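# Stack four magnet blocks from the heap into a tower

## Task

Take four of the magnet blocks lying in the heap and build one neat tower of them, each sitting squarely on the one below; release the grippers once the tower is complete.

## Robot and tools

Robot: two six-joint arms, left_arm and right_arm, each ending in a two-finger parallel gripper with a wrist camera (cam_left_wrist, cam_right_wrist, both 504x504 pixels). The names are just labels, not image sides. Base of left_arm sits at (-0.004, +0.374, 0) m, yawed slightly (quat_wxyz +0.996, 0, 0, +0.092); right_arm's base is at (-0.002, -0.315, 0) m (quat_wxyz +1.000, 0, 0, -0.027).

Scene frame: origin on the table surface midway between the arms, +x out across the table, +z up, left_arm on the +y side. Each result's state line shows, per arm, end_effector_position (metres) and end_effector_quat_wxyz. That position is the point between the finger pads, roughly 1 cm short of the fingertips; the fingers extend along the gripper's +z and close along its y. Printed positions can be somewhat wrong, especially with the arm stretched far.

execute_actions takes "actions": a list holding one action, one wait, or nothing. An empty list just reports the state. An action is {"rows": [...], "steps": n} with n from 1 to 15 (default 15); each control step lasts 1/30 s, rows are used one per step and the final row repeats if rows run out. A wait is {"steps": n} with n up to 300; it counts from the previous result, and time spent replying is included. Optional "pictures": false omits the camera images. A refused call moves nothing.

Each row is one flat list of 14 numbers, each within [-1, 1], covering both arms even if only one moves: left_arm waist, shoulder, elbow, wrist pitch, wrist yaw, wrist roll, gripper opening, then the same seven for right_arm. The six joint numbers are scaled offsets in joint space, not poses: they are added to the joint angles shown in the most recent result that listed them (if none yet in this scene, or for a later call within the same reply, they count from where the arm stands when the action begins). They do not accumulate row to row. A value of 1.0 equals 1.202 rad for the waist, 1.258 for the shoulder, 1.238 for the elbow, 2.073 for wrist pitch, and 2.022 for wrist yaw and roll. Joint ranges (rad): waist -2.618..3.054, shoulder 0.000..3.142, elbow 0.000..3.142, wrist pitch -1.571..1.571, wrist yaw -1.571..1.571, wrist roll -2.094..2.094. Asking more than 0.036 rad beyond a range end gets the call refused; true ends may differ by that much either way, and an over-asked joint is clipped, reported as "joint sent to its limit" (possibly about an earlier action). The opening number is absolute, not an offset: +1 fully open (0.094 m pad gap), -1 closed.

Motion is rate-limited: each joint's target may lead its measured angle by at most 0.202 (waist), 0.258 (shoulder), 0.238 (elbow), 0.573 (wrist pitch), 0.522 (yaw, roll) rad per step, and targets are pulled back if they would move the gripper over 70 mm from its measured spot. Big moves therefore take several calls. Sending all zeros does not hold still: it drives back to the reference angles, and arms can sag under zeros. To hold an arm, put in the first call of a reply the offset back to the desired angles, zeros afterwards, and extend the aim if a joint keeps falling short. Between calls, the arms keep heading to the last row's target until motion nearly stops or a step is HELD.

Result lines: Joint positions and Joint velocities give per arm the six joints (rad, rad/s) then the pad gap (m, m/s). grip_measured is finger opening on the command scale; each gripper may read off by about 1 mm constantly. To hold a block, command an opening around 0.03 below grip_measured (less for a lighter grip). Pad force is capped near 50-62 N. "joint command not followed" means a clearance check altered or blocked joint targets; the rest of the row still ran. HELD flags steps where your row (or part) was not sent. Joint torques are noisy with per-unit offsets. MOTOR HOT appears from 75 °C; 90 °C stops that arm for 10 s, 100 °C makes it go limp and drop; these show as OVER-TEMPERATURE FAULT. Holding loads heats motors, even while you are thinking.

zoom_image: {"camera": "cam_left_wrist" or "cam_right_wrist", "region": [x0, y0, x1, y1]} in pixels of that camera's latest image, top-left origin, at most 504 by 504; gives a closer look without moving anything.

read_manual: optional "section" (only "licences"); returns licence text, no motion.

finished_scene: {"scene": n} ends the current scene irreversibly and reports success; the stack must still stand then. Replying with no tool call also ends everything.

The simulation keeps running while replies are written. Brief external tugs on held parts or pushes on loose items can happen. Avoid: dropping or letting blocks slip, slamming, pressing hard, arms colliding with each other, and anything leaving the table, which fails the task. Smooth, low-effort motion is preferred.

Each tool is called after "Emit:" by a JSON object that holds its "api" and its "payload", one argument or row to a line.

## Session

Emit:
{"api": "execute_actions", "payload": {
  "actions": []
}}

Scene clock: 0.00 s of 5800.00 s.
left_arm: end_effector_position=(+0.5158, +0.1446, +0.1803) grip_measured=+1.000 end_effector_quat_wxyz=(+0.743, -0.174, +0.645, +0.042) | right_arm: end_effector_position=(+0.3112, -0.0462, +0.2471) grip_measured=+1.000 end_effector_quat_wxyz=(+0.234, -0.105, +0.793, +0.553)
Joint positions: left_arm=[-0.868  2.3    1.328  1.172 -0.995 -0.038  0.094] | right_arm=[ 0.419  1.409  0.964 -0.012 -0.883  0.676  0.094]
Joint velocities: left_arm=[ 0.012 -0.012  0.002  0.066 -0.022  0.007  0.   ] | right_arm=[-0.012 -0.007  0.007 -0.037 -0.037 -0.022  0.   ]
Joint torques (N m, as the arm reports them, + toward a larger angle): no reading
Motor temperatures (°C, as the motors report them): left_arm=[29 27 31 36 26 28] | right_arm=[25 35 29 26 25 28]

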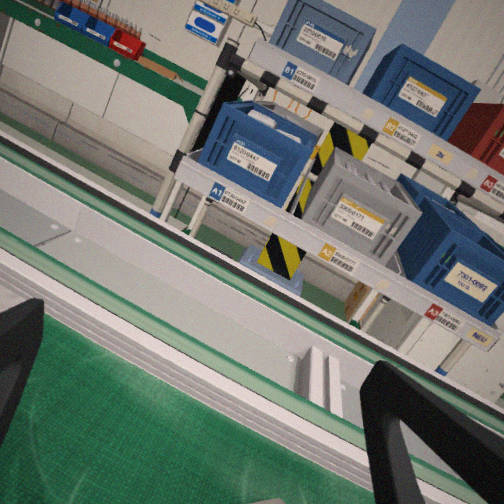

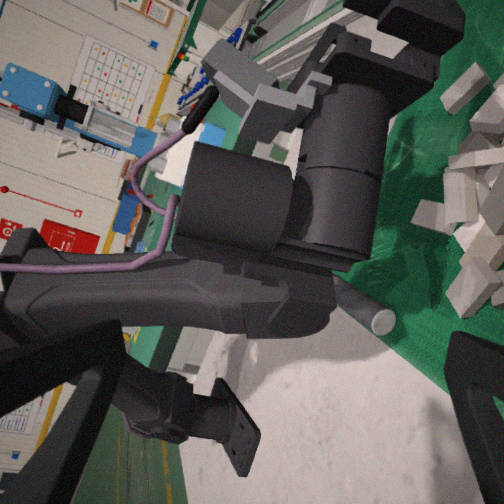

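Emit:
{"api": "execute_actions", "payload": {
  "actions": [
    {"rows":[[0.03,-0.02,0,0,0,0,1,-0.03,0,0,0,0.04,-0.03,1],[0.06,-0.05,0,0,0,0,1,-0.06,0,0,0,0.08,-0.06,1],[0.09,-0.09,0,0,0,0,1,-0.09,0,0,0,0.12,-0.09,1],[0.12,-0.13,0,0,0,0,1,-0.12,0,0,0,0.16,-0.12,1],[0.15,-0.17,0,0,0.03,0,1,-0.15,0,0.03,0,0.2,-0.15,1],[0.18,-0.21,0,0,0.06,0,1,-0.18,0,0.06,0,0.24,-0.18,1],[0.21,-0.26,0,-0.04,0.1,0,1,-0.21,0,0.1,-0.03,0.28,-0.21,1],[0.24,-0.31,0,-0.08,0.15,0,1,-0.24,0,0.15,-0.07,0.32,-0.24,1],[0.27,-0.36,0,-0.12,0.2,0,1,-0.27,0,0.2,-0.11,0.36,-0.27,1],[0.3,-0.41,0,-0.16,0.25,0,1,-0.29,0,0.25,-0.15,0.4,-0.3,1],[0.33,-0.46,0,-0.2,0.3,0,1,-0.3,0,0.3,-0.19,0.437,-0.334,1],[0.36,-0.51,0,-0.25,0.35,0,1,-0.3,0,0.35,-0.23,0.437,-0.334,1],[0.39,-0.56,0,-0.3,0.4,0,1,-0.3,0,0.4,-0.27,0.437,-0.334,1],[0.42,-0.61,0,-0.35,0.45,0,1,-0.3,0,0.45,-0.31,0.437,-0.334,1],[0.45,-0.66,0,-0.4,0.49,0,1,-0.3,0,0.5,-0.35,0.437,-0.334,1]]}
  ],
  "pictures": false
}}

Emit:
{"api": "execute_actions", "payload": {
  "actions": [
    {"steps":10}
  ]
}}

Scene clock: 7.47 s of 5800.00 s.
left_arm: end_effector_position=(+0.5426, +0.3202, +0.3875) grip_measured=+1.000 end_effector_quat_wxyz=(+0.788, -0.116, +0.604, +0.023) | right_arm: end_effector_position=(+0.4479, -0.2858, +0.3271) grip_measured=+1.000 end_effector_quat_wxyz=(+0.525, +0.016, +0.845, +0.100)
Joint positions: left_arm=[-0.424  1.775  1.328  0.719 -0.444 -0.04   0.094] | right_arm=[ 0.057  1.426  1.403 -0.426 -0.15   0.137  0.094]
Joint velocities: left_arm=[ 1.761 -2.195 -0.002 -2.864  2.85  -0.051  0.   ] | right_arm=[-0.212 -0.002  2.2   -2.015  1.077 -0.872  0.   ]
Joint torques (N m, as the arm reports them, + toward a larger angle): left_arm=[ -0.79 -13.39   8.27   2.21  -0.08   0.03] | right_arm=[ 1.22 -7.51 11.02  1.23 -0.25 -0.12]
Motor temperatures (°C, as the motors report them): left_arm=[29 32 32 37 26 28] | right_arm=[25 36 31 28 25 28]
Steps of this call (steps 1 to 90: nothing new was sent; then 3.97 s passed at rest; steps 91 to 105: all 15 steps of this action). Readings (joint positions):
91: left_arm=[-0.866 2.300 1.328 1.172 -0.995 -0.038] | right_arm=[0.417 1.409 0.964 -0.012 -0.873 0.669]
92: left_arm=[-0.860 2.296 1.328 1.170 -0.995 -0.038] | right_arm=[0.409 1.409 0.964 -0.012 -0.851 0.650]
94: left_arm=[-0.832 2.271 1.328 1.157 -0.993 -0.038] | right_arm=[0.363 1.409 0.964 -0.012 -0.774 0.589]
98: left_arm=[-0.733 2.160 1.328 1.134 -0.940 -0.039] | right_arm=[0.218 1.414 1.004 -0.047 -0.557 0.436]
105: the state above

Scene clock: 7.80 s of 5800.00 s.
left_arm: end_effector_position=(+0.4559, +0.3234, +0.5107) grip_measured=+1.000 end_effector_quat_wxyz=(+0.825, +0.000, +0.563, -0.055) | right_arm: end_effector_position=(+0.4225, -0.3110, +0.3657) grip_measured=+1.000 end_effector_quat_wxyz=(+0.515, +0.004, +0.857, +0.013)
Joint positions: left_arm=[-0.321  1.427  1.344  0.46  -0.065 -0.04   0.094] | right_arm=[ 0.052  1.401  1.583 -0.67  -0.019  0.021  0.094]
Joint velocities: left_arm=[-0.037  0.32   0.022 -0.579  0.403 -0.037  0.   ] | right_arm=[-0.007  0.09   0.017 -0.418  0.066 -0.125  0.   ]
Joint torques (N m, as the arm reports them, + toward a larger angle): left_arm=[-0.43 -4.04  6.75  1.27  0.05  0.03] | right_arm=[ 0.46 -5.4   8.29  1.18  0.07 -0.09]
Motor temperatures (°C, as the motors report them): left_arm=[29 32 32 37 26 28] | right_arm=[25 36 31 28 25 28]
Steps of this call (steps 1 to 10: the robot went on to your last target). Readings (joint positions):
1: left_arm=[-0.368 1.699 1.328 0.638 -0.364 -0.040] | right_arm=[0.053 1.426 1.472 -0.481 -0.116 0.111]
2: left_arm=[-0.323 1.624 1.328 0.579 -0.304 -0.040] | right_arm=[0.052 1.421 1.523 -0.514 -0.091 0.090]
4: left_arm=[-0.282 1.499 1.329 0.518 -0.219 -0.040] | right_arm=[0.052 1.402 1.574 -0.557 -0.060 0.060]
8: left_arm=[-0.313 1.414 1.344 0.493 -0.099 -0.040] | right_arm=[0.052 1.393 1.583 -0.637 -0.027 0.029]
10: the state above

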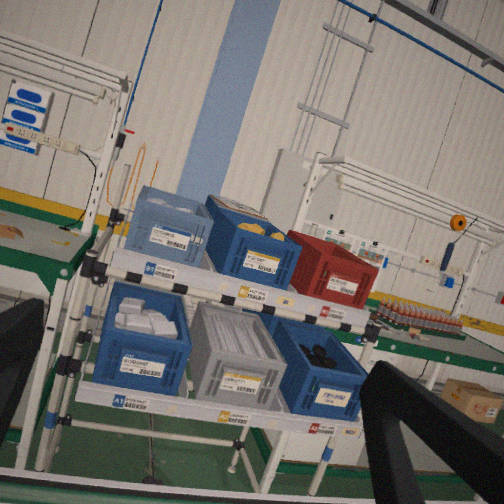

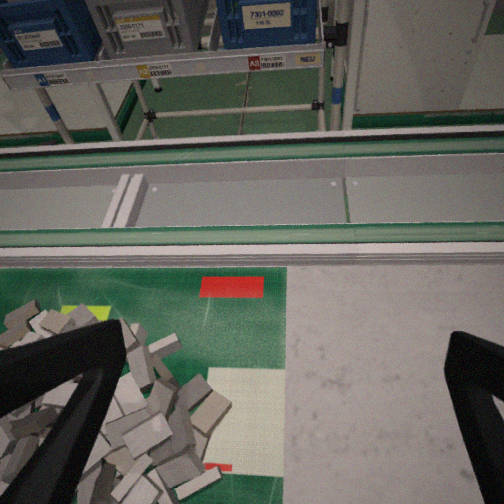

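Emit:
{"api": "execute_actions", "payload": {
  "actions": [
    {"rows":[[0,-0.03,-0.03,-0.02,0,0,1,0.01,0.01,0.01,-0.02,0,0,1],[0,-0.07,-0.07,-0.04,0,0,1,0.02,0.03,0.02,-0.05,0,0,1],[0,-0.12,-0.13,-0.06,0,0,1,0.04,0.06,0.04,-0.08,0,0,1],[0,-0.17,-0.19,-0.08,0,0,1,0.06,0.09,0.06,-0.11,0,0,1],[0,-0.22,-0.25,-0.1,0.03,0.02,1,0.08,0.12,0.08,-0.14,0,0,1],[-0.03,-0.27,-0.31,-0.12,0.03,0.02,1,0.1,0.15,0.1,-0.17,0,0,1],[-0.06,-0.32,-0.37,-0.14,0.03,0.02,1,0.12,0.18,0.12,-0.2,0,0,1],[-0.1,-0.37,-0.43,-0.16,0.03,0.02,1,0.14,0.21,0.14,-0.23,0,0,1],[-0.14,-0.42,-0.49,-0.18,0.03,0.02,1,0.16,0.24,0.16,-0.26,0,0,1],[-0.18,-0.47,-0.55,-0.2,0.03,0.02,1,0.18,0.27,0.18,-0.29,0,0,1],[-0.22,-0.52,-0.61,-0.22,0.03,0.02,1,0.2,0.3,0.2,-0.32,0,0,1],[-0.26,-0.57,-0.67,-0.24,0.03,0.02,1,0.22,0.33,0.22,-0.34,0,0,1],[-0.3,-0.62,-0.73,-0.26,0.03,0.02,1,0.24,0.36,0.24,-0.36,0,0,1],[-0.34,-0.67,-0.79,-0.28,0.03,0.02,1,0.26,0.38,0.25,-0.37,0,0,1],[-0.38,-0.73,-0.84,-0.28,0.03,0.02,1,0.28,0.4,0.26,-0.37,0.01,-0.01,1]]}
  ],
  "pictures": false
}}

Emit:
{"api": "execute_actions", "payload": {
  "actions": [
    {"steps":15}
  ]
}}

Scene clock: 16.73 s of 5800.00 s.
left_arm: end_effector_position=(+0.2895, +0.2418, +0.3146) grip_measured=+1.000 end_effector_quat_wxyz=(+0.681, +0.143, +0.702, -0.151) | right_arm: end_effector_position=(+0.3928, -0.1964, +0.1860) grip_measured=+1.000 end_effector_quat_wxyz=(+0.139, -0.134, +0.981, +0.026)
Joint positions: left_arm=[-0.622  0.726  0.595  0.103 -0.02  -0.017  0.094] | right_arm=[ 0.338  1.867  1.84  -1.261 -0.011  0.014  0.094]
Joint velocities: left_arm=[-1.253 -1.551 -1.565 -0.945  0.095 -0.051  0.   ] | right_arm=[ 0.681  0.94   0.383 -1.048  0.037  0.037  0.   ]
Joint torques (N m, as the arm reports them, + toward a larger angle): left_arm=[-0.61 -2.32  8.09  1.81 -0.02  0.09] | right_arm=[  0.76 -10.8   11.13   0.18   0.04  -0.12]
Motor temperatures (°C, as the motors report them): left_arm=[29 32 33 39 26 28] | right_arm=[25 36 32 29 25 28]
Steps of this call (steps 1 to 30: the robot went on to your last target; steps 31 to 90: nothing new was sent; then 5.43 s passed at rest; steps 91 to 105: all 15 steps of this action). Readings (joint positions):
91: left_arm=[-0.321 1.474 1.328 0.353 -0.019 -0.040] | right_arm=[0.052 1.406 1.583 -0.719 -0.007 0.008]
92: left_arm=[-0.321 1.454 1.309 0.354 -0.026 -0.040] | right_arm=[0.054 1.408 1.583 -0.722 -0.007 0.010]
94: left_arm=[-0.321 1.361 1.218 0.344 -0.037 -0.040] | right_arm=[0.071 1.434 1.607 -0.763 -0.006 0.013]
98: left_arm=[-0.357 1.075 0.959 0.275 -0.032 -0.023] | right_arm=[0.162 1.573 1.704 -0.911 -0.007 0.015]
105: the state above

Scene clock: 17.23 s of 5800.00 s.
left_arm: end_effector_position=(+0.2294, +0.2231, +0.1671) grip_measured=+1.000 end_effector_quat_wxyz=(+0.547, +0.231, +0.788, -0.164) | right_arm: end_effector_position=(+0.3585, -0.1834, +0.1665) grip_measured=+1.000 end_effector_quat_wxyz=(+0.050, -0.168, +0.984, +0.012)
Joint positions: left_arm=[-0.766  0.532  0.295 -0.118 -0.006 -0.009  0.094] | right_arm=[ 0.398  1.923  1.872 -1.417 -0.006  0.006  0.094]
Joint velocities: left_arm=[-0.007  0.007  0.007 -0.007  0.037  0.007  0.   ] | right_arm=[ 0.007 -0.002 -0.007 -0.051 -0.022  0.007  0.   ]
Joint torques (N m, as the arm reports them, + toward a larger angle): left_arm=[-0.9  -1.43  9.48  1.8   0.03  0.09] | right_arm=[ -0.53 -11.14  10.05  -0.12   0.04  -0.09]
Motor temperatures (°C, as the motors report them): left_arm=[29 32 33 39 26 28] | right_arm=[25 36 32 29 25 28]
Steps of this call (steps 1 to 15: the robot went on to your last target). Readings (joint positions):
1: left_arm=[-0.663 0.673 0.540 0.077 -0.016 -0.016] | right_arm=[0.360 1.894 1.849 -1.291 -0.011 0.013]
2: left_arm=[-0.696 0.626 0.487 0.056 -0.012 -0.015] | right_arm=[0.378 1.913 1.851 -1.315 -0.011 0.011]
4: left_arm=[-0.740 0.559 0.389 0.010 -0.009 -0.013] | right_arm=[0.399 1.928 1.851 -1.354 -0.011 0.008]
8: left_arm=[-0.766 0.532 0.298 -0.098 -0.006 -0.010] | right_arm=[0.398 1.928 1.867 -1.399 -0.008 0.007]
15: the state above

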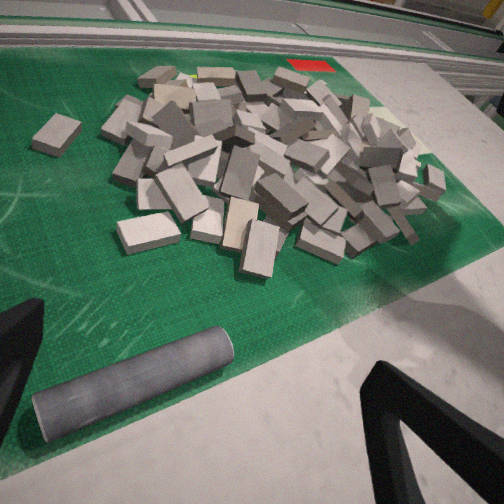

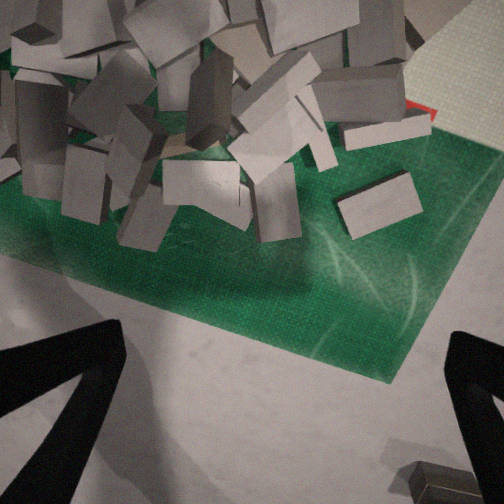

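Emit:
{"api": "execute_actions", "payload": {
  "actions": [
    {"rows":[[0,0,0,0,0,0,1,-0.01,0.005,-0.01,0.01,0,0.04,0.9],[0,0,0,0,0,0,1,-0.025,0.015,-0.03,0.025,0,0.09,0.8],[0,0,0,0,0,0,1,-0.04,0.025,-0.045,0.04,0,0.14,0.7],[0,0,0,0,0,0,1,-0.055,0.035,-0.06,0.055,0,0.19,0.6],[0,0,0,0,0,0,1,-0.07,0.045,-0.075,0.07,0,0.24,0.5],[0,0,0,0,0,0,1,-0.085,0.055,-0.09,0.085,0,0.29,0.4],[0,0,0,0,0,0,1,-0.1,0.063,-0.105,0.1,0,0.34,0.3],[0,0,0,0,0,0,1,-0.115,0.07,-0.12,0.11,0,0.39,0.2],[0,0,0,0,0,0,1,-0.13,0.077,-0.135,0.12,0,0.44,0.1],[0,0,0,0,0,0,1,-0.14,0.084,-0.15,0.13,0,0.49,0],[0,0,0,0,0,0,1,-0.14,0.09,-0.162,0.139,0,0.49,-0.1],[0,0,0,0,0,0,1,-0.14,0.093,-0.172,0.139,0,0.49,-0.1],[0,0,0,0,0,0,1,-0.14,0.096,-0.18,0.139,0,0.49,-0.1]]}
  ],
  "pictures": false
}}

Emit:
{"api": "execute_actions", "payload": {
  "actions": [
    {"steps":15}
  ]
}}

Scene clock: 28.20 s of 5800.00 s.
left_arm: end_effector_position=(+0.2294, +0.2231, +0.1671) grip_measured=+1.000 end_effector_quat_wxyz=(+0.547, +0.231, +0.788, -0.164) | right_arm: end_effector_position=(+0.3834, -0.2493, +0.0655) grip_measured=-0.098 end_effector_quat_wxyz=(-0.003, +0.347, +0.938, +0.003)
Joint positions: left_arm=[-0.766  0.532  0.295 -0.118 -0.006 -0.008  0.094] | right_arm=[ 0.216  2.054  1.661 -1.179 -0.007  0.871  0.042]
Joint velocities: left_arm=[ 0.002  0.012 -0.007  0.007  0.066  0.037  0.   ] | right_arm=[-0.022  0.129 -0.212  0.168  0.066  0.784  0.   ]
Joint torques (N m, as the arm reports them, + toward a larger angle): left_arm=[-0.01  0.36  8.67  1.82 -0.02  0.01] | right_arm=[  0.96 -12.13   7.38   0.1    0.02   0.04]
Motor temperatures (°C, as the motors report them): left_arm=[29 29 35 40 26 28] | right_arm=[25 40 33 28 25 28]
Steps of this call (steps 1 to 15: the robot went on to your last target; steps 16 to 90: nothing new was sent; then 7.47 s passed at rest; steps 91 to 105: all 15 steps of this action). Readings (joint positions):
91: left_arm=[-0.766 0.532 0.295 -0.118 -0.006 -0.008] | right_arm=[0.398 1.923 1.872 -1.421 -0.006 0.018]
92: left_arm=[-0.766 0.532 0.295 -0.118 -0.006 -0.008] | right_arm=[0.396 1.923 1.869 -1.416 -0.006 0.047]
94: left_arm=[-0.766 0.532 0.295 -0.118 -0.006 -0.008] | right_arm=[0.383 1.925 1.852 -1.389 -0.009 0.146]
98: left_arm=[-0.766 0.532 0.295 -0.118 -0.006 -0.008] | right_arm=[0.312 1.966 1.787 -1.298 -0.011 0.442]
105: the state above

Scene clock: 28.70 s of 5800.00 s.
left_arm: end_effector_position=(+0.2294, +0.2231, +0.1671) grip_measured=+1.000 end_effector_quat_wxyz=(+0.547, +0.231, +0.788, -0.164) | right_arm: end_effector_position=(+0.3895, -0.2463, +0.0630) grip_measured=-0.098 end_effector_quat_wxyz=(+0.008, +0.399, +0.917, +0.010)
Joint positions: left_arm=[-0.766  0.532  0.295 -0.118 -0.006 -0.008  0.094] | right_arm=[ 0.221  2.057  1.655 -1.145 -0.008  0.988  0.042]
Joint velocities: left_arm=[ 0.007  0.002  0.007  0.022  0.007 -0.11   0.   ] | right_arm=[ 0.002 -0.007 -0.007  0.022  0.022  0.051  0.   ]
Joint torques (N m, as the arm reports them, + toward a larger angle): left_arm=[ 0.09  0.34  8.61  1.81  0.01 -0.01] | right_arm=[  0.72 -11.68   6.62  -0.02   0.     0.04]
Motor temperatures (°C, as the motors report them): left_arm=[29 29 35 40 26 28] | right_arm=[25 40 33 28 25 28]
Steps of this call (steps 1 to 15: the robot went on to your last target). Readings (joint positions):
1: left_arm=[-0.766 0.532 0.295 -0.118 -0.006 -0.008] | right_arm=[0.217 2.057 1.656 -1.175 -0.007 0.896]
2: left_arm=[-0.766 0.532 0.295 -0.118 -0.006 -0.008] | right_arm=[0.218 2.058 1.655 -1.171 -0.008 0.915]
4: left_arm=[-0.766 0.532 0.295 -0.118 -0.006 -0.008] | right_arm=[0.220 2.057 1.655 -1.162 -0.008 0.943]
8: left_arm=[-0.766 0.532 0.295 -0.118 -0.006 -0.008] | right_arm=[0.221 2.057 1.655 -1.150 -0.008 0.972]
15: the state above

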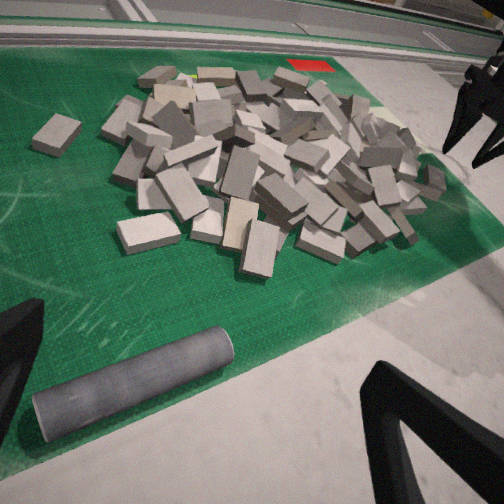

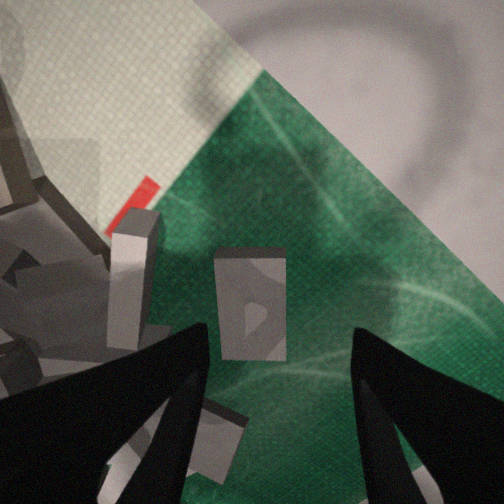

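Emit:
{"api": "execute_actions", "payload": {
  "actions": [
    {"rows":[[0,0,0,0,0,0,1,0.009,0,0,0,0,0,-0.13],[0,0,0,0,0,0,1,0.018,0,-0.008,0.006,0,0,-0.16],[0,0,0,0,0,0,1,0.027,0.003,-0.016,0.012,0,0,-0.2],[0,0,0,0,0,0,1,0.035,0.005,-0.024,0.018,0,0,-0.2],[0,0,0,0,0,0,1,0.035,0.007,-0.032,0.024,0,0,-0.2],[0,0,0,0,0,0,1,0.035,0.009,-0.04,0.03,0,0,-0.2],[0,0,0,0,0,0,1,0.035,0.011,-0.048,0.036,0,0,-0.2],[0,0,0,0,0,0,1,0.035,0.013,-0.056,0.042,0,0,-0.2],[0,0,0,0,0,0,1,0.035,0.014,-0.063,0.048,0,0,-0.2]]}
  ],
  "pictures": false
}}

Emit:
{"api": "execute_actions", "payload": {
  "actions": [
    {"steps":8}
  ]
}}

Scene clock: 35.30 s of 5800.00 s.
left_arm: end_effector_position=(+0.2294, +0.2231, +0.1671) grip_measured=+1.000 end_effector_quat_wxyz=(+0.547, +0.231, +0.788, -0.164) | right_arm: end_effector_position=(+0.3855, -0.2305, +0.0436) grip_measured=-0.198 end_effector_quat_wxyz=(+0.006, +0.382, +0.924, +0.011)
Joint positions: left_arm=[-0.766  0.532  0.295 -0.118 -0.006 -0.008  0.094] | right_arm=[ 0.26   2.069  1.595 -1.073 -0.012  0.991  0.038]
Joint velocities: left_arm=[-0.012 -0.012 -0.017 -0.022 -0.095  0.022  0.   ] | right_arm=[-0.017  0.032 -0.022  0.037 -0.095 -0.007 -0.001]
Joint torques (N m, as the arm reports them, + toward a larger angle): left_arm=[ 0.04  0.35  8.65  1.81  0.   -0.01] | right_arm=[ 0.23 -9.98  5.5   0.01  0.02 -0.05]
Motor temperatures (°C, as the motors report them): left_arm=[29 28 35 40 26 28] | right_arm=[25 41 32 28 25 28]
Steps of this call (steps 1 to 15: the robot went on to your last target; steps 16 to 90: nothing new was sent; then 3.10 s passed at rest; steps 91 to 105: all 15 steps of this action). Readings (joint positions):
91: left_arm=[-0.766 0.532 0.295 -0.118 -0.006 -0.008] | right_arm=[0.221 2.057 1.655 -1.144 -0.008 0.991]
92: left_arm=[-0.766 0.532 0.295 -0.118 -0.006 -0.008] | right_arm=[0.221 2.057 1.655 -1.144 -0.008 0.991]
94: left_arm=[-0.766 0.532 0.295 -0.118 -0.006 -0.008] | right_arm=[0.228 2.057 1.655 -1.141 -0.008 0.991]
98: left_arm=[-0.766 0.532 0.295 -0.118 -0.006 -0.008] | right_arm=[0.253 2.057 1.628 -1.106 -0.010 0.991]
105: the state above

Scene clock: 35.57 s of 5800.00 s.
left_arm: end_effector_position=(+0.2294, +0.2231, +0.1671) grip_measured=+1.000 end_effector_quat_wxyz=(+0.547, +0.231, +0.788, -0.164) | right_arm: end_effector_position=(+0.3882, -0.2299, +0.0437) grip_measured=-0.198 end_effector_quat_wxyz=(+0.011, +0.382, +0.924, +0.015)
Joint positions: left_arm=[-0.766  0.532  0.295 -0.118 -0.006 -0.008  0.094] | right_arm=[ 0.26   2.069  1.595 -1.062 -0.012  0.991  0.038]
Joint velocities: left_arm=[ 0.012  0.007 -0.017 -0.022 -0.051  0.022  0.   ] | right_arm=[-0.012 -0.007 -0.012 -0.051 -0.007  0.022 -0.001]
Joint torques (N m, as the arm reports them, + toward a larger angle): left_arm=[-0.06  0.43  8.61  1.83  0.   -0.01] | right_arm=[  0.14 -10.12   5.47  -0.05   0.01  -0.06]
Motor temperatures (°C, as the motors report them): left_arm=[29 28 35 40 26 28] | right_arm=[25 41 32 28 25 28]
Steps of this call (steps 1 to 8: the robot went on to your last target). Readings (joint positions):
1: left_arm=[-0.766 0.532 0.295 -0.118 -0.006 -0.008] | right_arm=[0.260 2.069 1.595 -1.071 -0.012 0.991]
2: left_arm=[-0.766 0.532 0.295 -0.118 -0.006 -0.008] | right_arm=[0.260 2.069 1.595 -1.069 -0.012 0.991]
4: left_arm=[-0.766 0.532 0.295 -0.118 -0.006 -0.008] | right_arm=[0.260 2.069 1.595 -1.065 -0.012 0.991]
8: the state above

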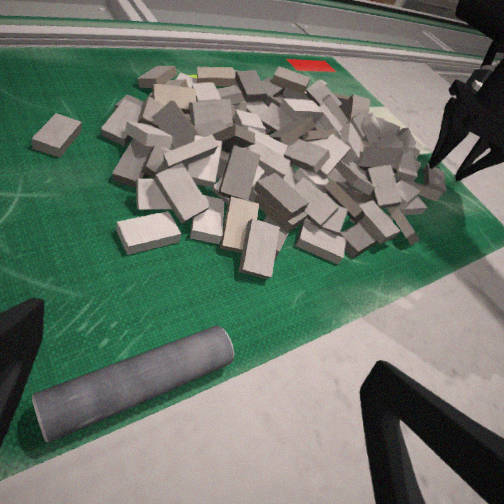

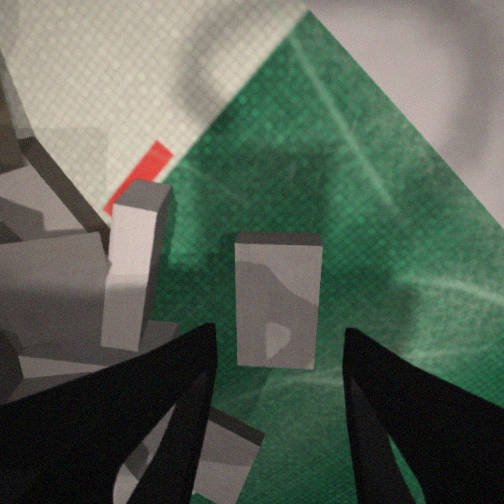

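Emit:
{"api": "execute_actions", "payload": {
  "actions": [
    {"rows":[[0,0,0,0,0,0,1,0,0.002,-0.012,0.005,0,0.01,-0.2],[0,0,0,0,0,0,1,0,0.004,-0.019,0.01,0,0.02,-0.2],[0,0,0,0,0,0,1,0,0.006,-0.026,0.015,0,0.02,-0.2],[0,0,0,0,0,0,1,0,0.008,-0.033,0.02,0,0.02,-0.2],[0,0,0,0,0,0,1,0,0.01,-0.04,0.025,0,0.02,-0.2],[0,0,0,0,0,0,1,0,0.012,-0.047,0.03,0,0.02,-0.2],[0,0,0,0,0,0,1,0,0.014,-0.054,0.035,0,0.02,-0.2],[0,0,0,0,0,0,1,0,0.016,-0.061,0.04,0,0.02,-0.2],[0,0,0,0,0,0,1,0,0.017,-0.068,0.045,0,0.02,-0.2]]}
  ],
  "pictures": false
}}

Emit:
{"api": "execute_actions", "payload": {
  "actions": [
    {"steps":6}
  ]
}}

Emit:
{"api": "zoom_image", "payload": {
  "camera": "cam_left_wrist",
  "region": [384,120,504,240]
}}

Scene clock: 41.30 s of 5800.00 s.
left_arm: end_effector_position=(+0.2294, +0.2231, +0.1671) grip_measured=+1.000 end_effector_quat_wxyz=(+0.547, +0.231, +0.788, -0.164) | right_arm: end_effector_position=(+0.3832, -0.2305, +0.0216) grip_measured=-0.198 end_effector_quat_wxyz=(+0.004, +0.398, +0.917, +0.012)
Joint positions: left_arm=[-0.766  0.532  0.295 -0.118 -0.006 -0.008  0.094] | right_arm=[ 0.26   2.086  1.529 -0.993 -0.015  1.025  0.038]
Joint velocities: left_arm=[ 0.002 -0.002 -0.007  0.037  0.037 -0.007  0.   ] | right_arm=[ 0.002  0.007 -0.007  0.007  0.022  0.022  0.001]
Joint torques (N m, as the arm reports them, + toward a larger angle): left_arm=[-0.02  0.38  8.67  1.82  0.   -0.01] | right_arm=[  0.08 -10.12   5.28  -0.01   0.     0.01]
Motor temperatures (°C, as the motors report them): left_arm=[29 28 35 40 26 28] | right_arm=[25 41 32 27 25 28]
Steps of this call (steps 1 to 30: the robot went on to your last target; steps 31 to 90: nothing new was sent; then 2.23 s passed at rest; steps 91 to 105: all 15 steps of this action). Readings (joint positions):
91: left_arm=[-0.766 0.532 0.295 -0.118 -0.006 -0.008] | right_arm=[0.260 2.069 1.595 -1.061 -0.012 0.994]
92: left_arm=[-0.766 0.532 0.295 -0.118 -0.006 -0.008] | right_arm=[0.260 2.069 1.595 -1.060 -0.012 1.000]
94: left_arm=[-0.766 0.532 0.295 -0.118 -0.006 -0.008] | right_arm=[0.260 2.069 1.592 -1.053 -0.013 1.009]
98: left_arm=[-0.766 0.532 0.295 -0.118 -0.006 -0.008] | right_arm=[0.260 2.070 1.559 -1.024 -0.013 1.019]
105: the state above

Scene clock: 41.50 s of 5800.00 s.
left_arm: end_effector_position=(+0.2294, +0.2231, +0.1671) grip_measured=+1.000 end_effector_quat_wxyz=(+0.547, +0.231, +0.788, -0.164) | right_arm: end_effector_position=(+0.3850, -0.2301, +0.0216) grip_measured=-0.198 end_effector_quat_wxyz=(+0.007, +0.398, +0.917, +0.014)
Joint positions: left_arm=[-0.766  0.532  0.295 -0.118 -0.006 -0.008  0.094] | right_arm=[ 0.26   2.086  1.529 -0.986 -0.015  1.026  0.038]
Joint velocities: left_arm=[-0.012  0.002  0.007 -0.051 -0.051  0.007  0.   ] | right_arm=[-0.007  0.002 -0.007 -0.007 -0.022 -0.022 -0.001]
Joint torques (N m, as the arm reports them, + toward a larger angle): left_arm=[-0.04  0.42  8.6   1.84 -0.02 -0.01] | right_arm=[-0.02 -9.91  5.17 -0.02  0.    0.04]
Motor temperatures (°C, as the motors report them): left_arm=[29 28 35 40 26 28] | right_arm=[25 41 32 27 25 28]
Steps of this call (steps 1 to 6: the robot went on to your last target). Readings (joint positions):
1: left_arm=[-0.766 0.532 0.295 -0.118 -0.006 -0.008] | right_arm=[0.260 2.086 1.529 -0.992 -0.015 1.025]
2: left_arm=[-0.766 0.532 0.295 -0.118 -0.006 -0.008] | right_arm=[0.260 2.086 1.529 -0.990 -0.015 1.025]
4: left_arm=[-0.766 0.532 0.295 -0.118 -0.006 -0.008] | right_arm=[0.260 2.086 1.529 -0.988 -0.015 1.026]
6: the state above

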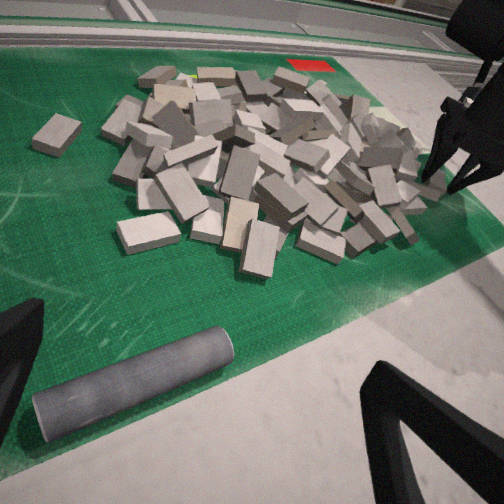

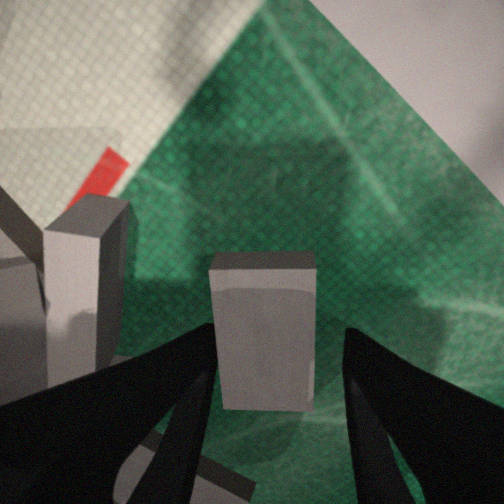

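Region (384, 120, 504, 240) of cam_left_wrist's 504x504 image, scaled by 4.200, with more detail than that image has.

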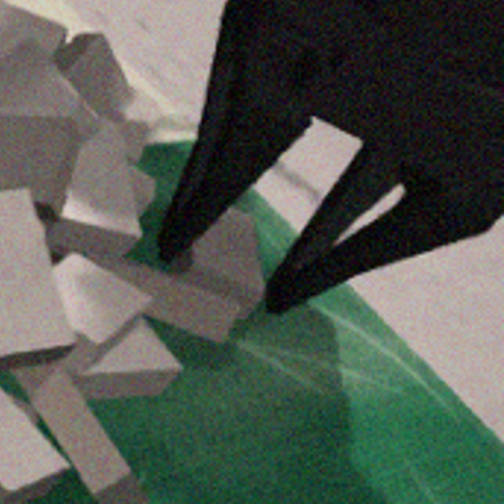

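Emit:
{"api": "execute_actions", "payload": {
  "actions": [
    {"rows":[[0,0,0,0,0,0,1,0,0.003,0,0.008,0,0,-0.2],[0,0,0,0,0,0,1,0,0.006,0,0.014,0,0,-0.2],[0,0,0,0,0,0,1,0,0.009,0,0.018,0,0,-0.2],[0,0,0,0,0,0,1,0,0.009,0,0.018,0,0,-0.2],[0,0,0,0,0,0,1,0,0.009,0,0.018,0,0,-0.22],[0,0,0,0,0,0,1,0,0.009,0,0.018,0,0,-0.26],[0,0,0,0,0,0,1,0,0.009,0,0.018,0,0,-0.3],[0,0,0,0,0,0,1,0,0.009,0,0.018,0,0,-0.34],[0,0,0,0,0,0,1,0,0.009,0,0.018,0,0,-0.38],[0,0,0,0,0,0,1,0,0.009,0,0.018,0,0,-0.42],[0,0,0,0,0,0,1,0,0.009,0,0.018,0,0,-0.45],[0,0,0,0,0,0,1,0,0.009,0,0.018,0,0,-0.48],[0,0,0,0,0,0,1,0,0.009,0,0.018,0,0,-0.51]]}
  ]
}}

Scene clock: 46.87 s of 5800.00 s.
left_arm: end_effector_position=(+0.2294, +0.2231, +0.1671) grip_measured=+1.000 end_effector_quat_wxyz=(+0.547, +0.231, +0.788, -0.164) | right_arm: end_effector_position=(+0.3898, -0.2289, +0.0218) grip_measured=-0.466 end_effector_quat_wxyz=(+0.015, +0.398, +0.917, +0.020)
Joint positions: left_arm=[-0.766  0.532  0.295 -0.118 -0.006 -0.008  0.094] | right_arm=[ 0.26   2.086  1.529 -0.966 -0.016  1.027  0.025]
Joint velocities: left_arm=[-0.002 -0.007 -0.002 -0.022 -0.051 -0.007  0.   ] | right_arm=[ 0.012  0.007  0.002 -0.037 -0.037  0.022 -0.   ]
Joint torques (N m, as the arm reports them, + toward a larger angle): left_arm=[-0.06  0.38  8.65  1.82  0.    0.  ] | right_arm=[ 0.   -9.78  6.92  0.06 -0.01 -0.02]
Motor temperatures (°C, as the motors report them): left_arm=[29 28 35 41 26 28] | right_arm=[25 42 32 27 25 28]
Steps of this call (steps 1 to 15: the robot went on to your last target; steps 16 to 90: nothing new was sent; then 1.87 s passed at rest; steps 91 to 105: all 15 steps of this action). Readings (joint positions):
91: left_arm=[-0.766 0.532 0.295 -0.118 -0.006 -0.008] | right_arm=[0.260 2.086 1.529 -0.984 -0.015 1.027]
92: left_arm=[-0.766 0.532 0.295 -0.118 -0.006 -0.008] | right_arm=[0.260 2.086 1.529 -0.983 -0.015 1.027]
94: left_arm=[-0.766 0.532 0.295 -0.118 -0.006 -0.008] | right_arm=[0.260 2.086 1.529 -0.977 -0.015 1.027]
98: left_arm=[-0.766 0.532 0.295 -0.118 -0.006 -0.008] | right_arm=[0.260 2.086 1.529 -0.969 -0.016 1.027]
105: the state above

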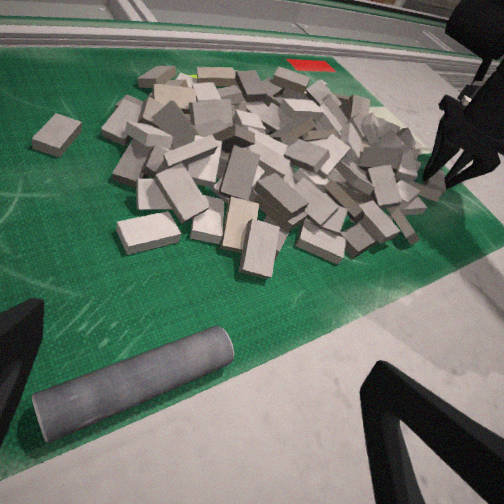

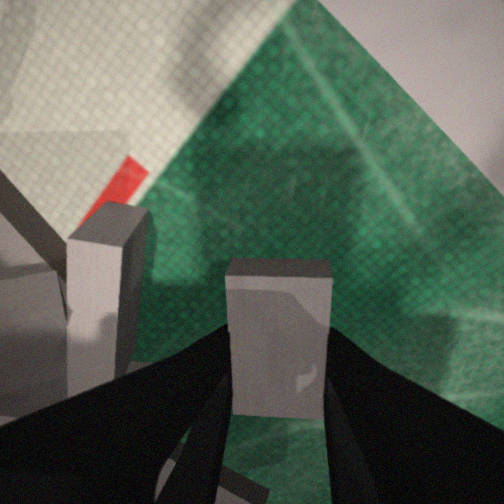

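Emit:
{"api": "execute_actions", "payload": {
  "actions": [
    {"rows":[[-0.02,0,0,0,0,0,1,0,-0.02,0,-0.006,0,0,-0.51],[-0.04,0,0,0,0,0,1,0,-0.04,0,-0.014,0,0,-0.51],[-0.07,0,0,0,0,0,1,0,-0.065,0,-0.024,0,0,-0.51],[-0.1,0,0,0,0,0,1,0,-0.09,0,-0.034,0,0,-0.51],[-0.13,0,0,0,0,0,1,0,-0.115,0,-0.044,0,0,-0.51],[-0.16,0,0,0,0,0,1,0,-0.14,-0.01,-0.052,0,0,-0.51],[-0.19,0,0,0,0,0,1,0,-0.165,-0.03,-0.056,0,-0.03,-0.51],[-0.22,0,0,0,0,0,1,0,-0.19,-0.06,-0.056,0,-0.07,-0.51],[-0.25,0,0,0,0,0,1,0,-0.215,-0.09,-0.056,0,-0.11,-0.51],[-0.28,0,0,0,0,0,1,0.01,-0.24,-0.12,-0.056,0,-0.15,-0.51],[-0.31,0,0,0,0,0,1,0.03,-0.265,-0.15,-0.056,0,-0.19,-0.51],[-0.34,0,0,0,0,0,1,0.06,-0.29,-0.18,-0.056,0,-0.23,-0.51],[-0.36,0,0,0,0,0,1,0.09,-0.31,-0.21,-0.056,0,-0.27,-0.51],[-0.38,0,0,0,0,0,1,0.12,-0.325,-0.235,-0.056,0,-0.31,-0.51],[-0.395,0,0,0,0,0,1,0.15,-0.335,-0.25,-0.056,0,-0.35,-0.51]]}
  ],
  "pictures": false
}}

Emit:
{"api": "execute_actions", "payload": {
  "actions": [
    {"steps":8}
  ],
  "pictures": false
}}

Scene clock: 60.00 s of 5800.00 s.
left_arm: end_effector_position=(+0.1452, +0.1397, +0.1671) grip_measured=+1.000 end_effector_quat_wxyz=(+0.500, +0.394, +0.720, -0.277) | right_arm: end_effector_position=(+0.3163, -0.2157, +0.0960) grip_measured=-0.466 end_effector_quat_wxyz=(+0.059, +0.158, +0.985, +0.033)
Joint positions: left_arm=[-1.196  0.532  0.295 -0.118 -0.005 -0.008  0.094] | right_arm=[ 0.348  1.69   1.297 -1.043 -0.008  0.614  0.025]
Joint velocities: left_arm=[-0.667  0.002 -0.012 -0.022 -0.022 -0.007  0.   ] | right_arm=[ 1.106 -0.457 -0.965 -0.271  0.051 -1.941 -0.001]
Joint torques (N m, as the arm reports them, + toward a larger angle): left_arm=[-0.19  0.4   8.57  1.83 -0.05  0.01] | right_arm=[ 1.95 -7.27  5.72 -0.05 -0.07 -0.03]
Motor temperatures (°C, as the motors report them): left_arm=[29 27 35 41 26 28] | right_arm=[25 42 32 27 25 28]
Steps of this call (steps 1 to 15: the robot went on to your last target; steps 16 to 90: nothing new was sent; then 9.63 s passed at rest; steps 91 to 105: all 15 steps of this action). Readings (joint positions):
91: left_arm=[-0.768 0.532 0.295 -0.118 -0.006 -0.008] | right_arm=[0.260 2.086 1.529 -0.966 -0.016 1.027]
92: left_arm=[-0.776 0.532 0.295 -0.118 -0.007 -0.008] | right_arm=[0.260 2.083 1.529 -0.966 -0.016 1.027]
94: left_arm=[-0.819 0.532 0.295 -0.118 -0.010 -0.008] | right_arm=[0.260 2.063 1.529 -0.979 -0.017 1.027]
98: left_arm=[-0.961 0.532 0.295 -0.118 -0.009 -0.008] | right_arm=[0.260 1.938 1.511 -1.014 -0.018 0.995]
105: the state above

Scene clock: 60.27 s of 5800.00 s.
left_arm: end_effector_position=(+0.1369, +0.1347, +0.1671) grip_measured=+1.000 end_effector_quat_wxyz=(+0.495, +0.406, +0.713, -0.286) | right_arm: end_effector_position=(+0.2765, -0.1913, +0.0800) grip_measured=-0.466 end_effector_quat_wxyz=(+0.014, -0.014, +1.000, +0.021)
Joint positions: left_arm=[-1.23   0.532  0.295 -0.118 -0.004 -0.008  0.094] | right_arm=[ 0.451  1.678  1.227 -1.078 -0.028  0.372  0.025]
Joint velocities: left_arm=[ 0.007  0.002  0.017 -0.037  0.037 -0.022  0.   ] | right_arm=[-0.061 -0.002 -0.002  0.022 -0.022 -0.33  -0.   ]
Joint torques (N m, as the arm reports them, + toward a larger angle): left_arm=[-0.92  0.32  8.48  1.82 -0.04  0.  ] | right_arm=[-0.73 -8.14  6.26 -0.18  0.01 -0.07]
Motor temperatures (°C, as the motors report them): left_arm=[29 27 35 41 26 28] | right_arm=[25 42 32 27 25 28]
Steps of this call (steps 1 to 8: the robot went on to your last target). Readings (joint positions):
1: left_arm=[-1.215 0.532 0.295 -0.118 -0.004 -0.008] | right_arm=[0.386 1.680 1.270 -1.052 -0.011 0.556]
2: left_arm=[-1.225 0.532 0.295 -0.118 -0.004 -0.008] | right_arm=[0.419 1.678 1.252 -1.062 -0.017 0.509]
4: left_arm=[-1.230 0.532 0.295 -0.118 -0.004 -0.008] | right_arm=[0.454 1.678 1.230 -1.072 -0.028 0.441]
8: the state above

Emit:
{"api": "execute_actions", "payload": {
  "actions": [
    {"rows":[[0,0,0,0,0,0,1,0.02,0,0,0.005,0,-0.04,-0.51],[0,0,0,0,0,0,1,0.05,0,-0.01,0.012,0,-0.06,-0.51],[0,0,0,0,0,0,1,0.08,0,-0.02,0.02,0,-0.08,-0.51],[0,0,0,0,0,0,1,0.11,0.003,-0.03,0.028,0,-0.1,-0.51],[0,0,0,0,0,0,1,0.14,0.006,-0.04,0.036,0.01,-0.12,-0.51],[0,0,0,0,0,0,1,0.17,0.009,-0.05,0.044,0.018,-0.14,-0.51],[0,0,0,0,0,0,1,0.2,0.012,-0.06,0.052,0.018,-0.16,-0.51],[0,0,0,0,0,0,1,0.23,0.015,-0.07,0.06,0.018,-0.186,-0.51],[0,0,0,0,0,0,1,0.26,0.018,-0.08,0.068,0.018,-0.186,-0.51],[0,0,0,0,0,0,1,0.29,0.021,-0.09,0.076,0.018,-0.186,-0.51],[0,0,0,0,0,0,1,0.315,0.024,-0.1,0.084,0.018,-0.186,-0.51],[0,0,0,0,0,0,1,0.335,0.027,-0.11,0.09,0.018,-0.186,-0.51],[0,0,0,0,0,0,1,0.35,0.03,-0.12,0.095,0.018,-0.186,-0.51],[0,0,0,0,0,0,1,0.36,0.03,-0.125,0.095,0.018,-0.186,-0.51],[0,0,0,0,0,0,1,0.369,0.03,-0.13,0.095,0.018,-0.186,-0.51]]}
  ],
  "pictures": false
}}

Emit:
{"api": "execute_actions", "payload": {
  "actions": [
    {"steps":10}
  ]
}}

Scene clock: 67.90 s of 5800.00 s.
left_arm: end_effector_position=(+0.1369, +0.1347, +0.1671) grip_measured=+1.000 end_effector_quat_wxyz=(+0.495, +0.406, +0.713, -0.286) | right_arm: end_effector_position=(+0.1988, -0.0945, +0.0393) grip_measured=-0.466 end_effector_quat_wxyz=(+0.012, -0.387, +0.922, +0.008)
Joint positions: left_arm=[-1.23   0.532  0.295 -0.118 -0.004 -0.008  0.094] | right_arm=[ 0.879  1.711  1.096 -0.927 -0.003  0.03   0.025]
Joint velocities: left_arm=[ 0.002  0.007 -0.002 -0.037  0.037 -0.022  0.   ] | right_arm=[ 0.427  0.081 -0.325  0.183 -0.022 -0.168  0.001]
Joint torques (N m, as the arm reports them, + toward a larger angle): left_arm=[-0.01  0.37  8.72  1.8  -0.01 -0.01] | right_arm=[-1.   -7.22  5.78  0.01  0.03 -0.05]
Motor temperatures (°C, as the motors report them): left_arm=[29 27 35 41 26 28] | right_arm=[25 41 32 27 25 28]
Steps of this call (steps 1 to 30: the robot went on to your last target; steps 31 to 90: nothing new was sent; then 4.13 s passed at rest; steps 91 to 105: all 15 steps of this action). Readings (joint positions):
91: left_arm=[-1.230 0.532 0.295 -0.118 -0.004 -0.008] | right_arm=[0.451 1.678 1.227 -1.078 -0.025 0.320]
92: left_arm=[-1.230 0.532 0.295 -0.118 -0.004 -0.008] | right_arm=[0.458 1.678 1.227 -1.077 -0.023 0.309]
94: left_arm=[-1.230 0.532 0.295 -0.118 -0.004 -0.008] | right_arm=[0.498 1.678 1.224 -1.067 -0.018 0.271]
98: left_arm=[-1.230 0.532 0.295 -0.118 -0.004 -0.008] | right_arm=[0.654 1.680 1.186 -1.015 -0.005 0.150]
105: the state above

Scene clock: 68.23 s of 5800.00 s.
left_arm: end_effector_position=(+0.1369, +0.1347, +0.1671) grip_measured=+1.000 end_effector_quat_wxyz=(+0.495, +0.406, +0.713, -0.286) | right_arm: end_effector_position=(+0.1946, -0.0919, +0.0339) grip_measured=-0.466 end_effector_quat_wxyz=(+0.014, -0.408, +0.913, +0.006)
Joint positions: left_arm=[-1.23   0.532  0.295 -0.118 -0.004 -0.008  0.094] | right_arm=[ 0.898  1.715  1.078 -0.904  0.001  0.004  0.025]
Joint velocities: left_arm=[ 0.007 -0.007 -0.007 -0.051 -0.007  0.037  0.   ] | right_arm=[-0.002  0.007 -0.022 -0.051  0.022 -0.007  0.   ]
Joint torques (N m, as the arm reports them, + toward a larger angle): left_arm=[-0.01  0.35  8.6   1.8  -0.03  0.  ] | right_arm=[-0.3  -7.08  5.56  0.02  0.06 -0.11]
Motor temperatures (°C, as the motors report them): left_arm=[29 27 35 41 26 28] | right_arm=[25 41 32 27 25 28]
Steps of this call (steps 1 to 10: the robot went on to your last target). Readings (joint positions):
1: left_arm=[-1.230 0.532 0.295 -0.118 -0.004 -0.008] | right_arm=[0.891 1.714 1.087 -0.923 -0.004 0.024]
2: left_arm=[-1.230 0.532 0.295 -0.118 -0.004 -0.008] | right_arm=[0.897 1.715 1.081 -0.921 -0.004 0.019]
4: left_arm=[-1.230 0.532 0.295 -0.118 -0.004 -0.008] | right_arm=[0.898 1.715 1.078 -0.918 -0.002 0.012]
8: left_arm=[-1.230 0.532 0.295 -0.118 -0.004 -0.008] | right_arm=[0.898 1.715 1.078 -0.907 0.000 0.006]
10: the state above

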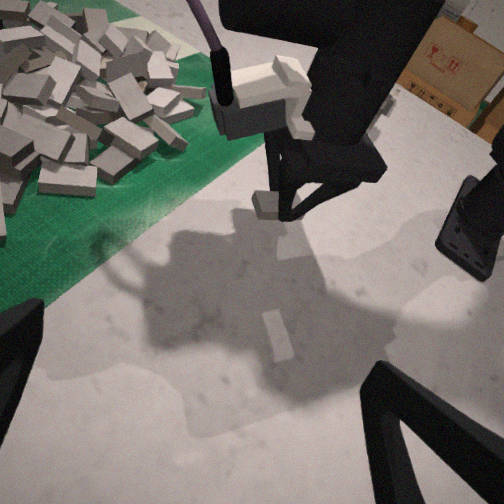

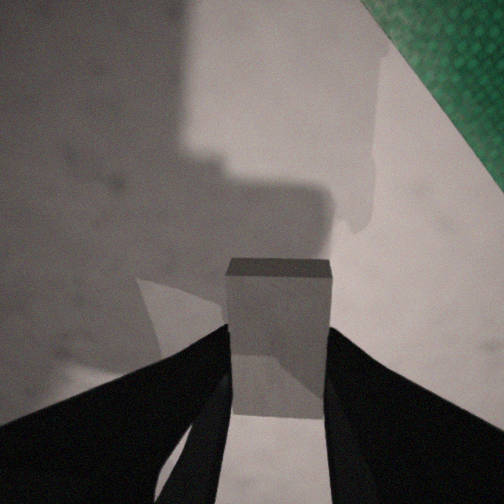

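Descend to z≈0.019.

Emit:
{"api": "execute_actions", "payload": {
  "actions": [
    {"rows":[[0,0,0,0,0,0,1,0,0.003,-0.01,0.006,0,0,-0.51],[0,0,0,0,0,0,1,0,0.006,-0.015,0.012,0,0,-0.51],[0,0,0,0,0,0,1,0,0.009,-0.02,0.018,0,0,-0.51],[0,0,0,0,0,0,1,0,0.012,-0.025,0.024,0,0,-0.51],[0,0,0,0,0,0,1,0,0.015,-0.03,0.03,0,0,-0.51],[0,0,0,0,0,0,1,0,0.018,-0.035,0.036,0,0,-0.51],[0,0,0,0,0,0,1,0,0.021,-0.04,0.04,0,0,-0.51],[0,0,0,0,0,0,1,0,0.021,-0.044,0.04,0,0,-0.51]]}
  ]
}}

Emit:
{"api": "zoom_image", "payload": {
  "camera": "cam_left_wrist",
  "region": [220,160,340,280]
}}

Scene clock: 72.07 s of 5800.00 s.
left_arm: end_effector_position=(+0.1369, +0.1347, +0.1671) grip_measured=+1.000 end_effector_quat_wxyz=(+0.495, +0.406, +0.713, -0.286) | right_arm: end_effector_position=(+0.1932, -0.0938, +0.0186) grip_measured=-0.466 end_effector_quat_wxyz=(+0.011, -0.409, +0.912, +0.004)
Joint positions: left_arm=[-1.23   0.532  0.295 -0.118 -0.004 -0.008  0.094] | right_arm=[ 0.898  1.738  1.038 -0.848  0.002  0.001  0.025]
Joint velocities: left_arm=[-0.017  0.002  0.022 -0.037 -0.081 -0.051  0.   ] | right_arm=[-0.012 -0.007 -0.017  0.007 -0.051  0.007 -0.   ]
Joint torques (N m, as the arm reports them, + toward a larger angle): left_arm=[-0.08  0.43  8.65  1.83 -0.01 -0.01] | right_arm=[-0.03 -7.03  5.09 -0.01 -0.02  0.02]
Motor temperatures (°C, as the motors report them): left_arm=[29 27 35 41 26 28] | right_arm=[25 41 31 27 25 28]
Steps of this call (steps 1 to 30: the robot went on to your last target; steps 31 to 90: nothing new was sent; then 0.33 s passed at rest; steps 91 to 105: all 15 steps of this action). Readings (joint positions):
91: left_arm=[-1.230 0.532 0.295 -0.118 -0.004 -0.008] | right_arm=[0.898 1.715 1.078 -0.900 0.002 0.001]
92: left_arm=[-1.230 0.532 0.295 -0.118 -0.004 -0.008] | right_arm=[0.898 1.715 1.078 -0.900 0.002 0.001]
94: left_arm=[-1.230 0.532 0.295 -0.118 -0.004 -0.008] | right_arm=[0.898 1.715 1.076 -0.894 0.002 0.001]
98: left_arm=[-1.230 0.532 0.295 -0.118 -0.004 -0.008] | right_arm=[0.898 1.724 1.056 -0.862 0.002 0.001]
105: the state above

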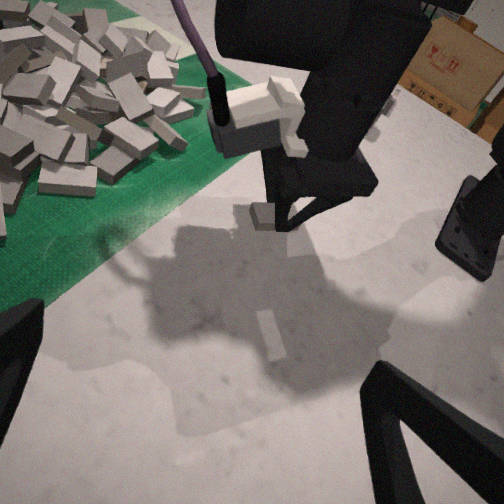

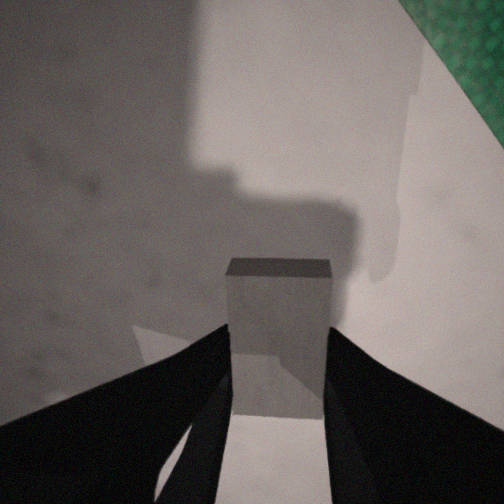

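Region (220, 160, 340, 280) of cam_left_wrist's 504x504 image, scaled by 4.200, with more detail than that image has.

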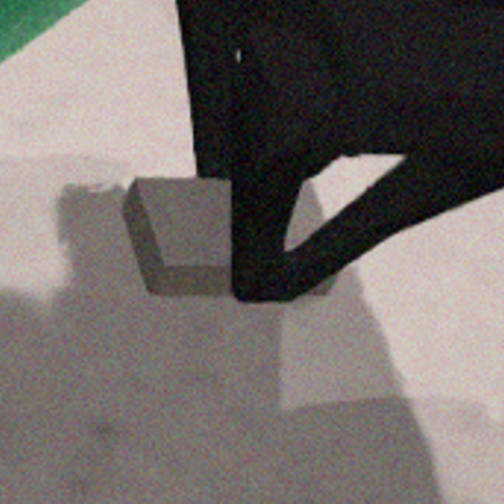

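Emit:
{"api": "execute_actions", "payload": {
  "actions": [
    {"rows":[[0,0,0,0,0,0,1,0,0.003,-0.014,0.008,0,0,-0.51],[0,0,0,0,0,0,1,0,0.003,-0.018,0.011,0,0,-0.51],[0,0,0,0,0,0,1,0,0.003,-0.022,0.014,0,0,-0.51],[0,0,0,0,0,0,1,0,0.003,-0.026,0.017,0,0,-0.51]],"steps":12}
  ]
}}

Emit:
{"api": "zoom_image", "payload": {
  "camera": "cam_left_wrist",
  "region": [220,160,340,280]
}}

Scene clock: 75.40 s of 5800.00 s.
left_arm: end_effector_position=(+0.1369, +0.1347, +0.1671) grip_measured=+1.000 end_effector_quat_wxyz=(+0.495, +0.406, +0.713, -0.286) | right_arm: end_effector_position=(+0.1945, -0.0923, +0.0179) grip_measured=-0.466 end_effector_quat_wxyz=(+0.015, -0.409, +0.912, +0.006)
Joint positions: left_arm=[-1.23   0.532  0.295 -0.118 -0.004 -0.008  0.094] | right_arm=[ 0.898  1.738  1.034 -0.835  0.002  0.001  0.025]
Joint velocities: left_arm=[-0.002 -0.007 -0.017  0.007 -0.007 -0.051  0.   ] | right_arm=[-0.012  0.007  0.012  0.022 -0.051 -0.022  0.   ]
Joint torques (N m, as the arm reports them, + toward a larger angle): left_arm=[-0.13  0.37  8.72  1.8   0.    0.  ] | right_arm=[-0.07 -6.83  4.07  0.08 -0.06 -0.02]
Motor temperatures (°C, as the motors report them): left_arm=[29 27 36 41 26 28] | right_arm=[25 40 31 27 25 28]
Steps of this call (steps 1 to 15: the robot went on to your last target; steps 16 to 88: nothing new was sent; steps 89 to 100: all 12 steps of this action). Readings (joint positions):
89: left_arm=[-1.230 0.532 0.295 -0.118 -0.004 -0.008] | right_arm=[0.898 1.738 1.038 -0.840 0.002 0.001]
90: left_arm=[-1.230 0.532 0.295 -0.118 -0.004 -0.008] | right_arm=[0.898 1.738 1.038 -0.840 0.002 0.001]
92: left_arm=[-1.230 0.532 0.295 -0.118 -0.004 -0.008] | right_arm=[0.898 1.738 1.036 -0.838 0.002 0.001]
96: left_arm=[-1.230 0.532 0.295 -0.118 -0.004 -0.008] | right_arm=[0.898 1.738 1.034 -0.835 0.002 0.001]
100: the state above

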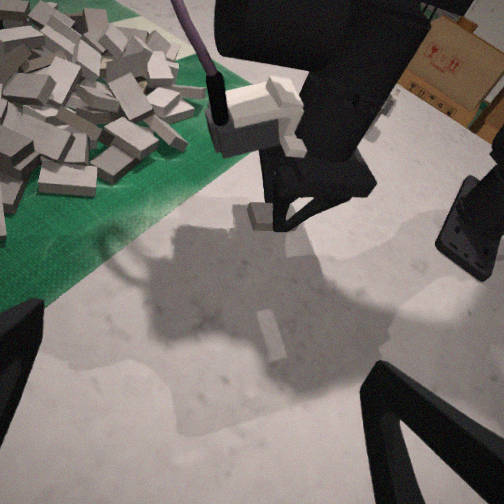

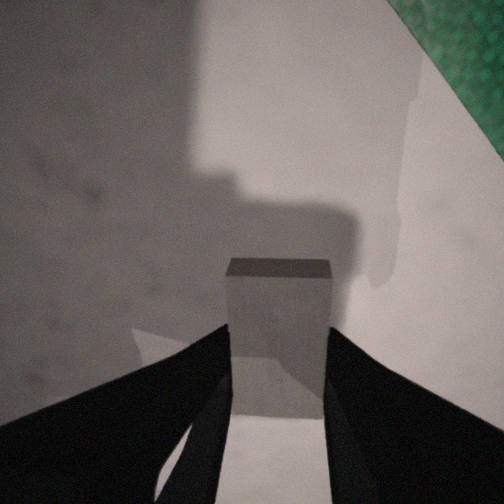

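Region (220, 160, 340, 280) of cam_left_wrist's 504x504 image, scaled by 4.200, with more detail than that image has.

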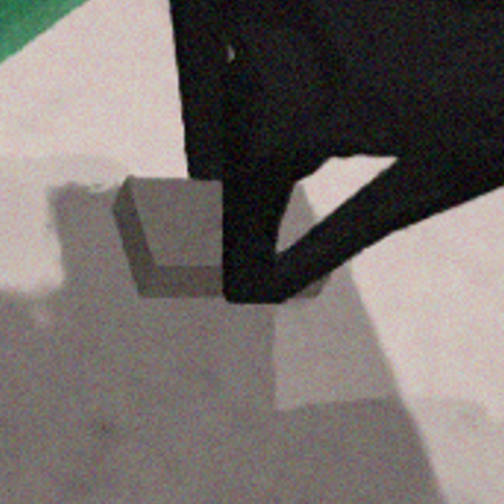

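Emit:
{"api": "execute_actions", "payload": {
  "actions": [
    {"rows":[[0,0,0,0,0,0,1,0,0,0,0,0,0,-0.44],[0,0,0,0,0,0,1,0,0,0,0,0,0,-0.36],[0,0,0,0,0,0,1,0,0,0,0,0,0,-0.28],[0,0,0,0,0,0,1,0,0,0.02,-0.005,0,0,-0.2],[0,0,0,0,0,0,1,0,0,0.045,-0.018,0,0,-0.2],[0,0,0,0,0,0,1,0,0,0.07,-0.034,0,0,-0.2],[0,0,0,0,0,0,1,0,0,0.1,-0.052,0,0,-0.2],[0,0,0,0,0,0,1,0,0,0.13,-0.07,0,0,-0.2],[0,0,0,0,0,0,1,0,0,0.16,-0.088,0,0,-0.2],[0,0,0,0,0,0,1,-0.01,0,0.2,-0.106,0,0,-0.2],[0,0,0,0,0,0,1,-0.03,0.01,0.24,-0.124,0,0,-0.2],[0,0,0,0,0,0,1,-0.06,0.02,0.28,-0.142,0,0,-0.2],[0,0,0,0,0,0,1,-0.09,0.03,0.32,-0.16,0,0,-0.2],[0,0,0,0,0,0,1,-0.12,0.04,0.36,-0.175,0,0,-0.2],[0,0,0,0,0,0,1,-0.15,0.05,0.4,-0.185,0,0,-0.2]]}
  ],
  "pictures": false
}}

Emit:
{"api": "execute_actions", "payload": {
  "actions": [
    {"steps":8}
  ],
  "pictures": false
}}

Scene clock: 84.27 s of 5800.00 s.
left_arm: end_effector_position=(+0.1369, +0.1347, +0.1671) grip_measured=+1.000 end_effector_quat_wxyz=(+0.495, +0.406, +0.713, -0.286) | right_arm: end_effector_position=(+0.2557, -0.0671, +0.1052) grip_measured=-0.202 end_effector_quat_wxyz=(+0.065, -0.369, +0.927, +0.030)
Joint positions: left_arm=[-1.23   0.532  0.295 -0.118 -0.004 -0.008  0.094] | right_arm=[ 0.812  1.769  1.424 -1.084 -0.008  0.001  0.037]
Joint velocities: left_arm=[-0.007  0.002 -0.012  0.022 -0.051 -0.037  0.   ] | right_arm=[-0.989  0.3    1.502 -0.681  0.095  0.022  0.   ]
Joint torques (N m, as the arm reports them, + toward a larger angle): left_arm=[-0.06  0.43  8.68  1.82  0.02  0.  ] | right_arm=[-2.83 -7.08  8.44 -0.22  0.1  -0.04]
Motor temperatures (°C, as the motors report them): left_arm=[29 27 36 42 26 28] | right_arm=[25 40 31 27 25 28]
Steps of this call (steps 1 to 15: the robot went on to your last target; steps 16 to 90: nothing new was sent; then 5.37 s passed at rest; steps 91 to 105: all 15 steps of this action). Readings (joint positions):
91: left_arm=[-1.230 0.532 0.295 -0.118 -0.004 -0.008] | right_arm=[0.898 1.738 1.034 -0.835 0.002 0.001]
92: left_arm=[-1.230 0.532 0.295 -0.118 -0.004 -0.008] | right_arm=[0.898 1.738 1.034 -0.835 0.002 0.001]
94: left_arm=[-1.230 0.532 0.295 -0.118 -0.004 -0.008] | right_arm=[0.898 1.738 1.034 -0.835 0.002 0.001]
98: left_arm=[-1.230 0.532 0.295 -0.118 -0.004 -0.008] | right_arm=[0.898 1.738 1.093 -0.896 0.002 0.001]
105: the state above

Scene clock: 84.53 s of 5800.00 s.
left_arm: end_effector_position=(+0.1369, +0.1347, +0.1671) grip_measured=+1.000 end_effector_quat_wxyz=(+0.495, +0.406, +0.713, -0.286) | right_arm: end_effector_position=(+0.2842, -0.0971, +0.1218) grip_measured=-0.202 end_effector_quat_wxyz=(+0.061, -0.319, +0.946, +0.017)
Joint positions: left_arm=[-1.23   0.532  0.295 -0.118 -0.004 -0.008  0.094] | right_arm=[ 0.704  1.788  1.516 -1.172  0.008  0.001  0.037]
Joint velocities: left_arm=[-0.012 -0.002 -0.007  0.022 -0.007  0.051  0.   ] | right_arm=[ 0.066  0.076 -0.007 -0.315 -0.066 -0.037 -0.   ]
Joint torques (N m, as the arm reports them, + toward a larger angle): left_arm=[-0.06  0.47  8.74  1.83  0.    0.01] | right_arm=[ 0.62 -7.84  8.63 -0.05 -0.08 -0.02]
Motor temperatures (°C, as the motors report them): left_arm=[29 27 36 42 26 28] | right_arm=[25 40 31 27 25 28]
Steps of this call (steps 1 to 8: the robot went on to your last target). Readings (joint positions):
1: left_arm=[-1.230 0.532 0.295 -0.118 -0.004 -0.008] | right_arm=[0.777 1.777 1.467 -1.099 -0.008 0.001]
2: left_arm=[-1.230 0.532 0.295 -0.118 -0.004 -0.008] | right_arm=[0.746 1.779 1.495 -1.106 -0.004 0.001]
4: left_arm=[-1.230 0.532 0.295 -0.118 -0.004 -0.008] | right_arm=[0.707 1.780 1.515 -1.125 0.005 0.001]
8: the state above


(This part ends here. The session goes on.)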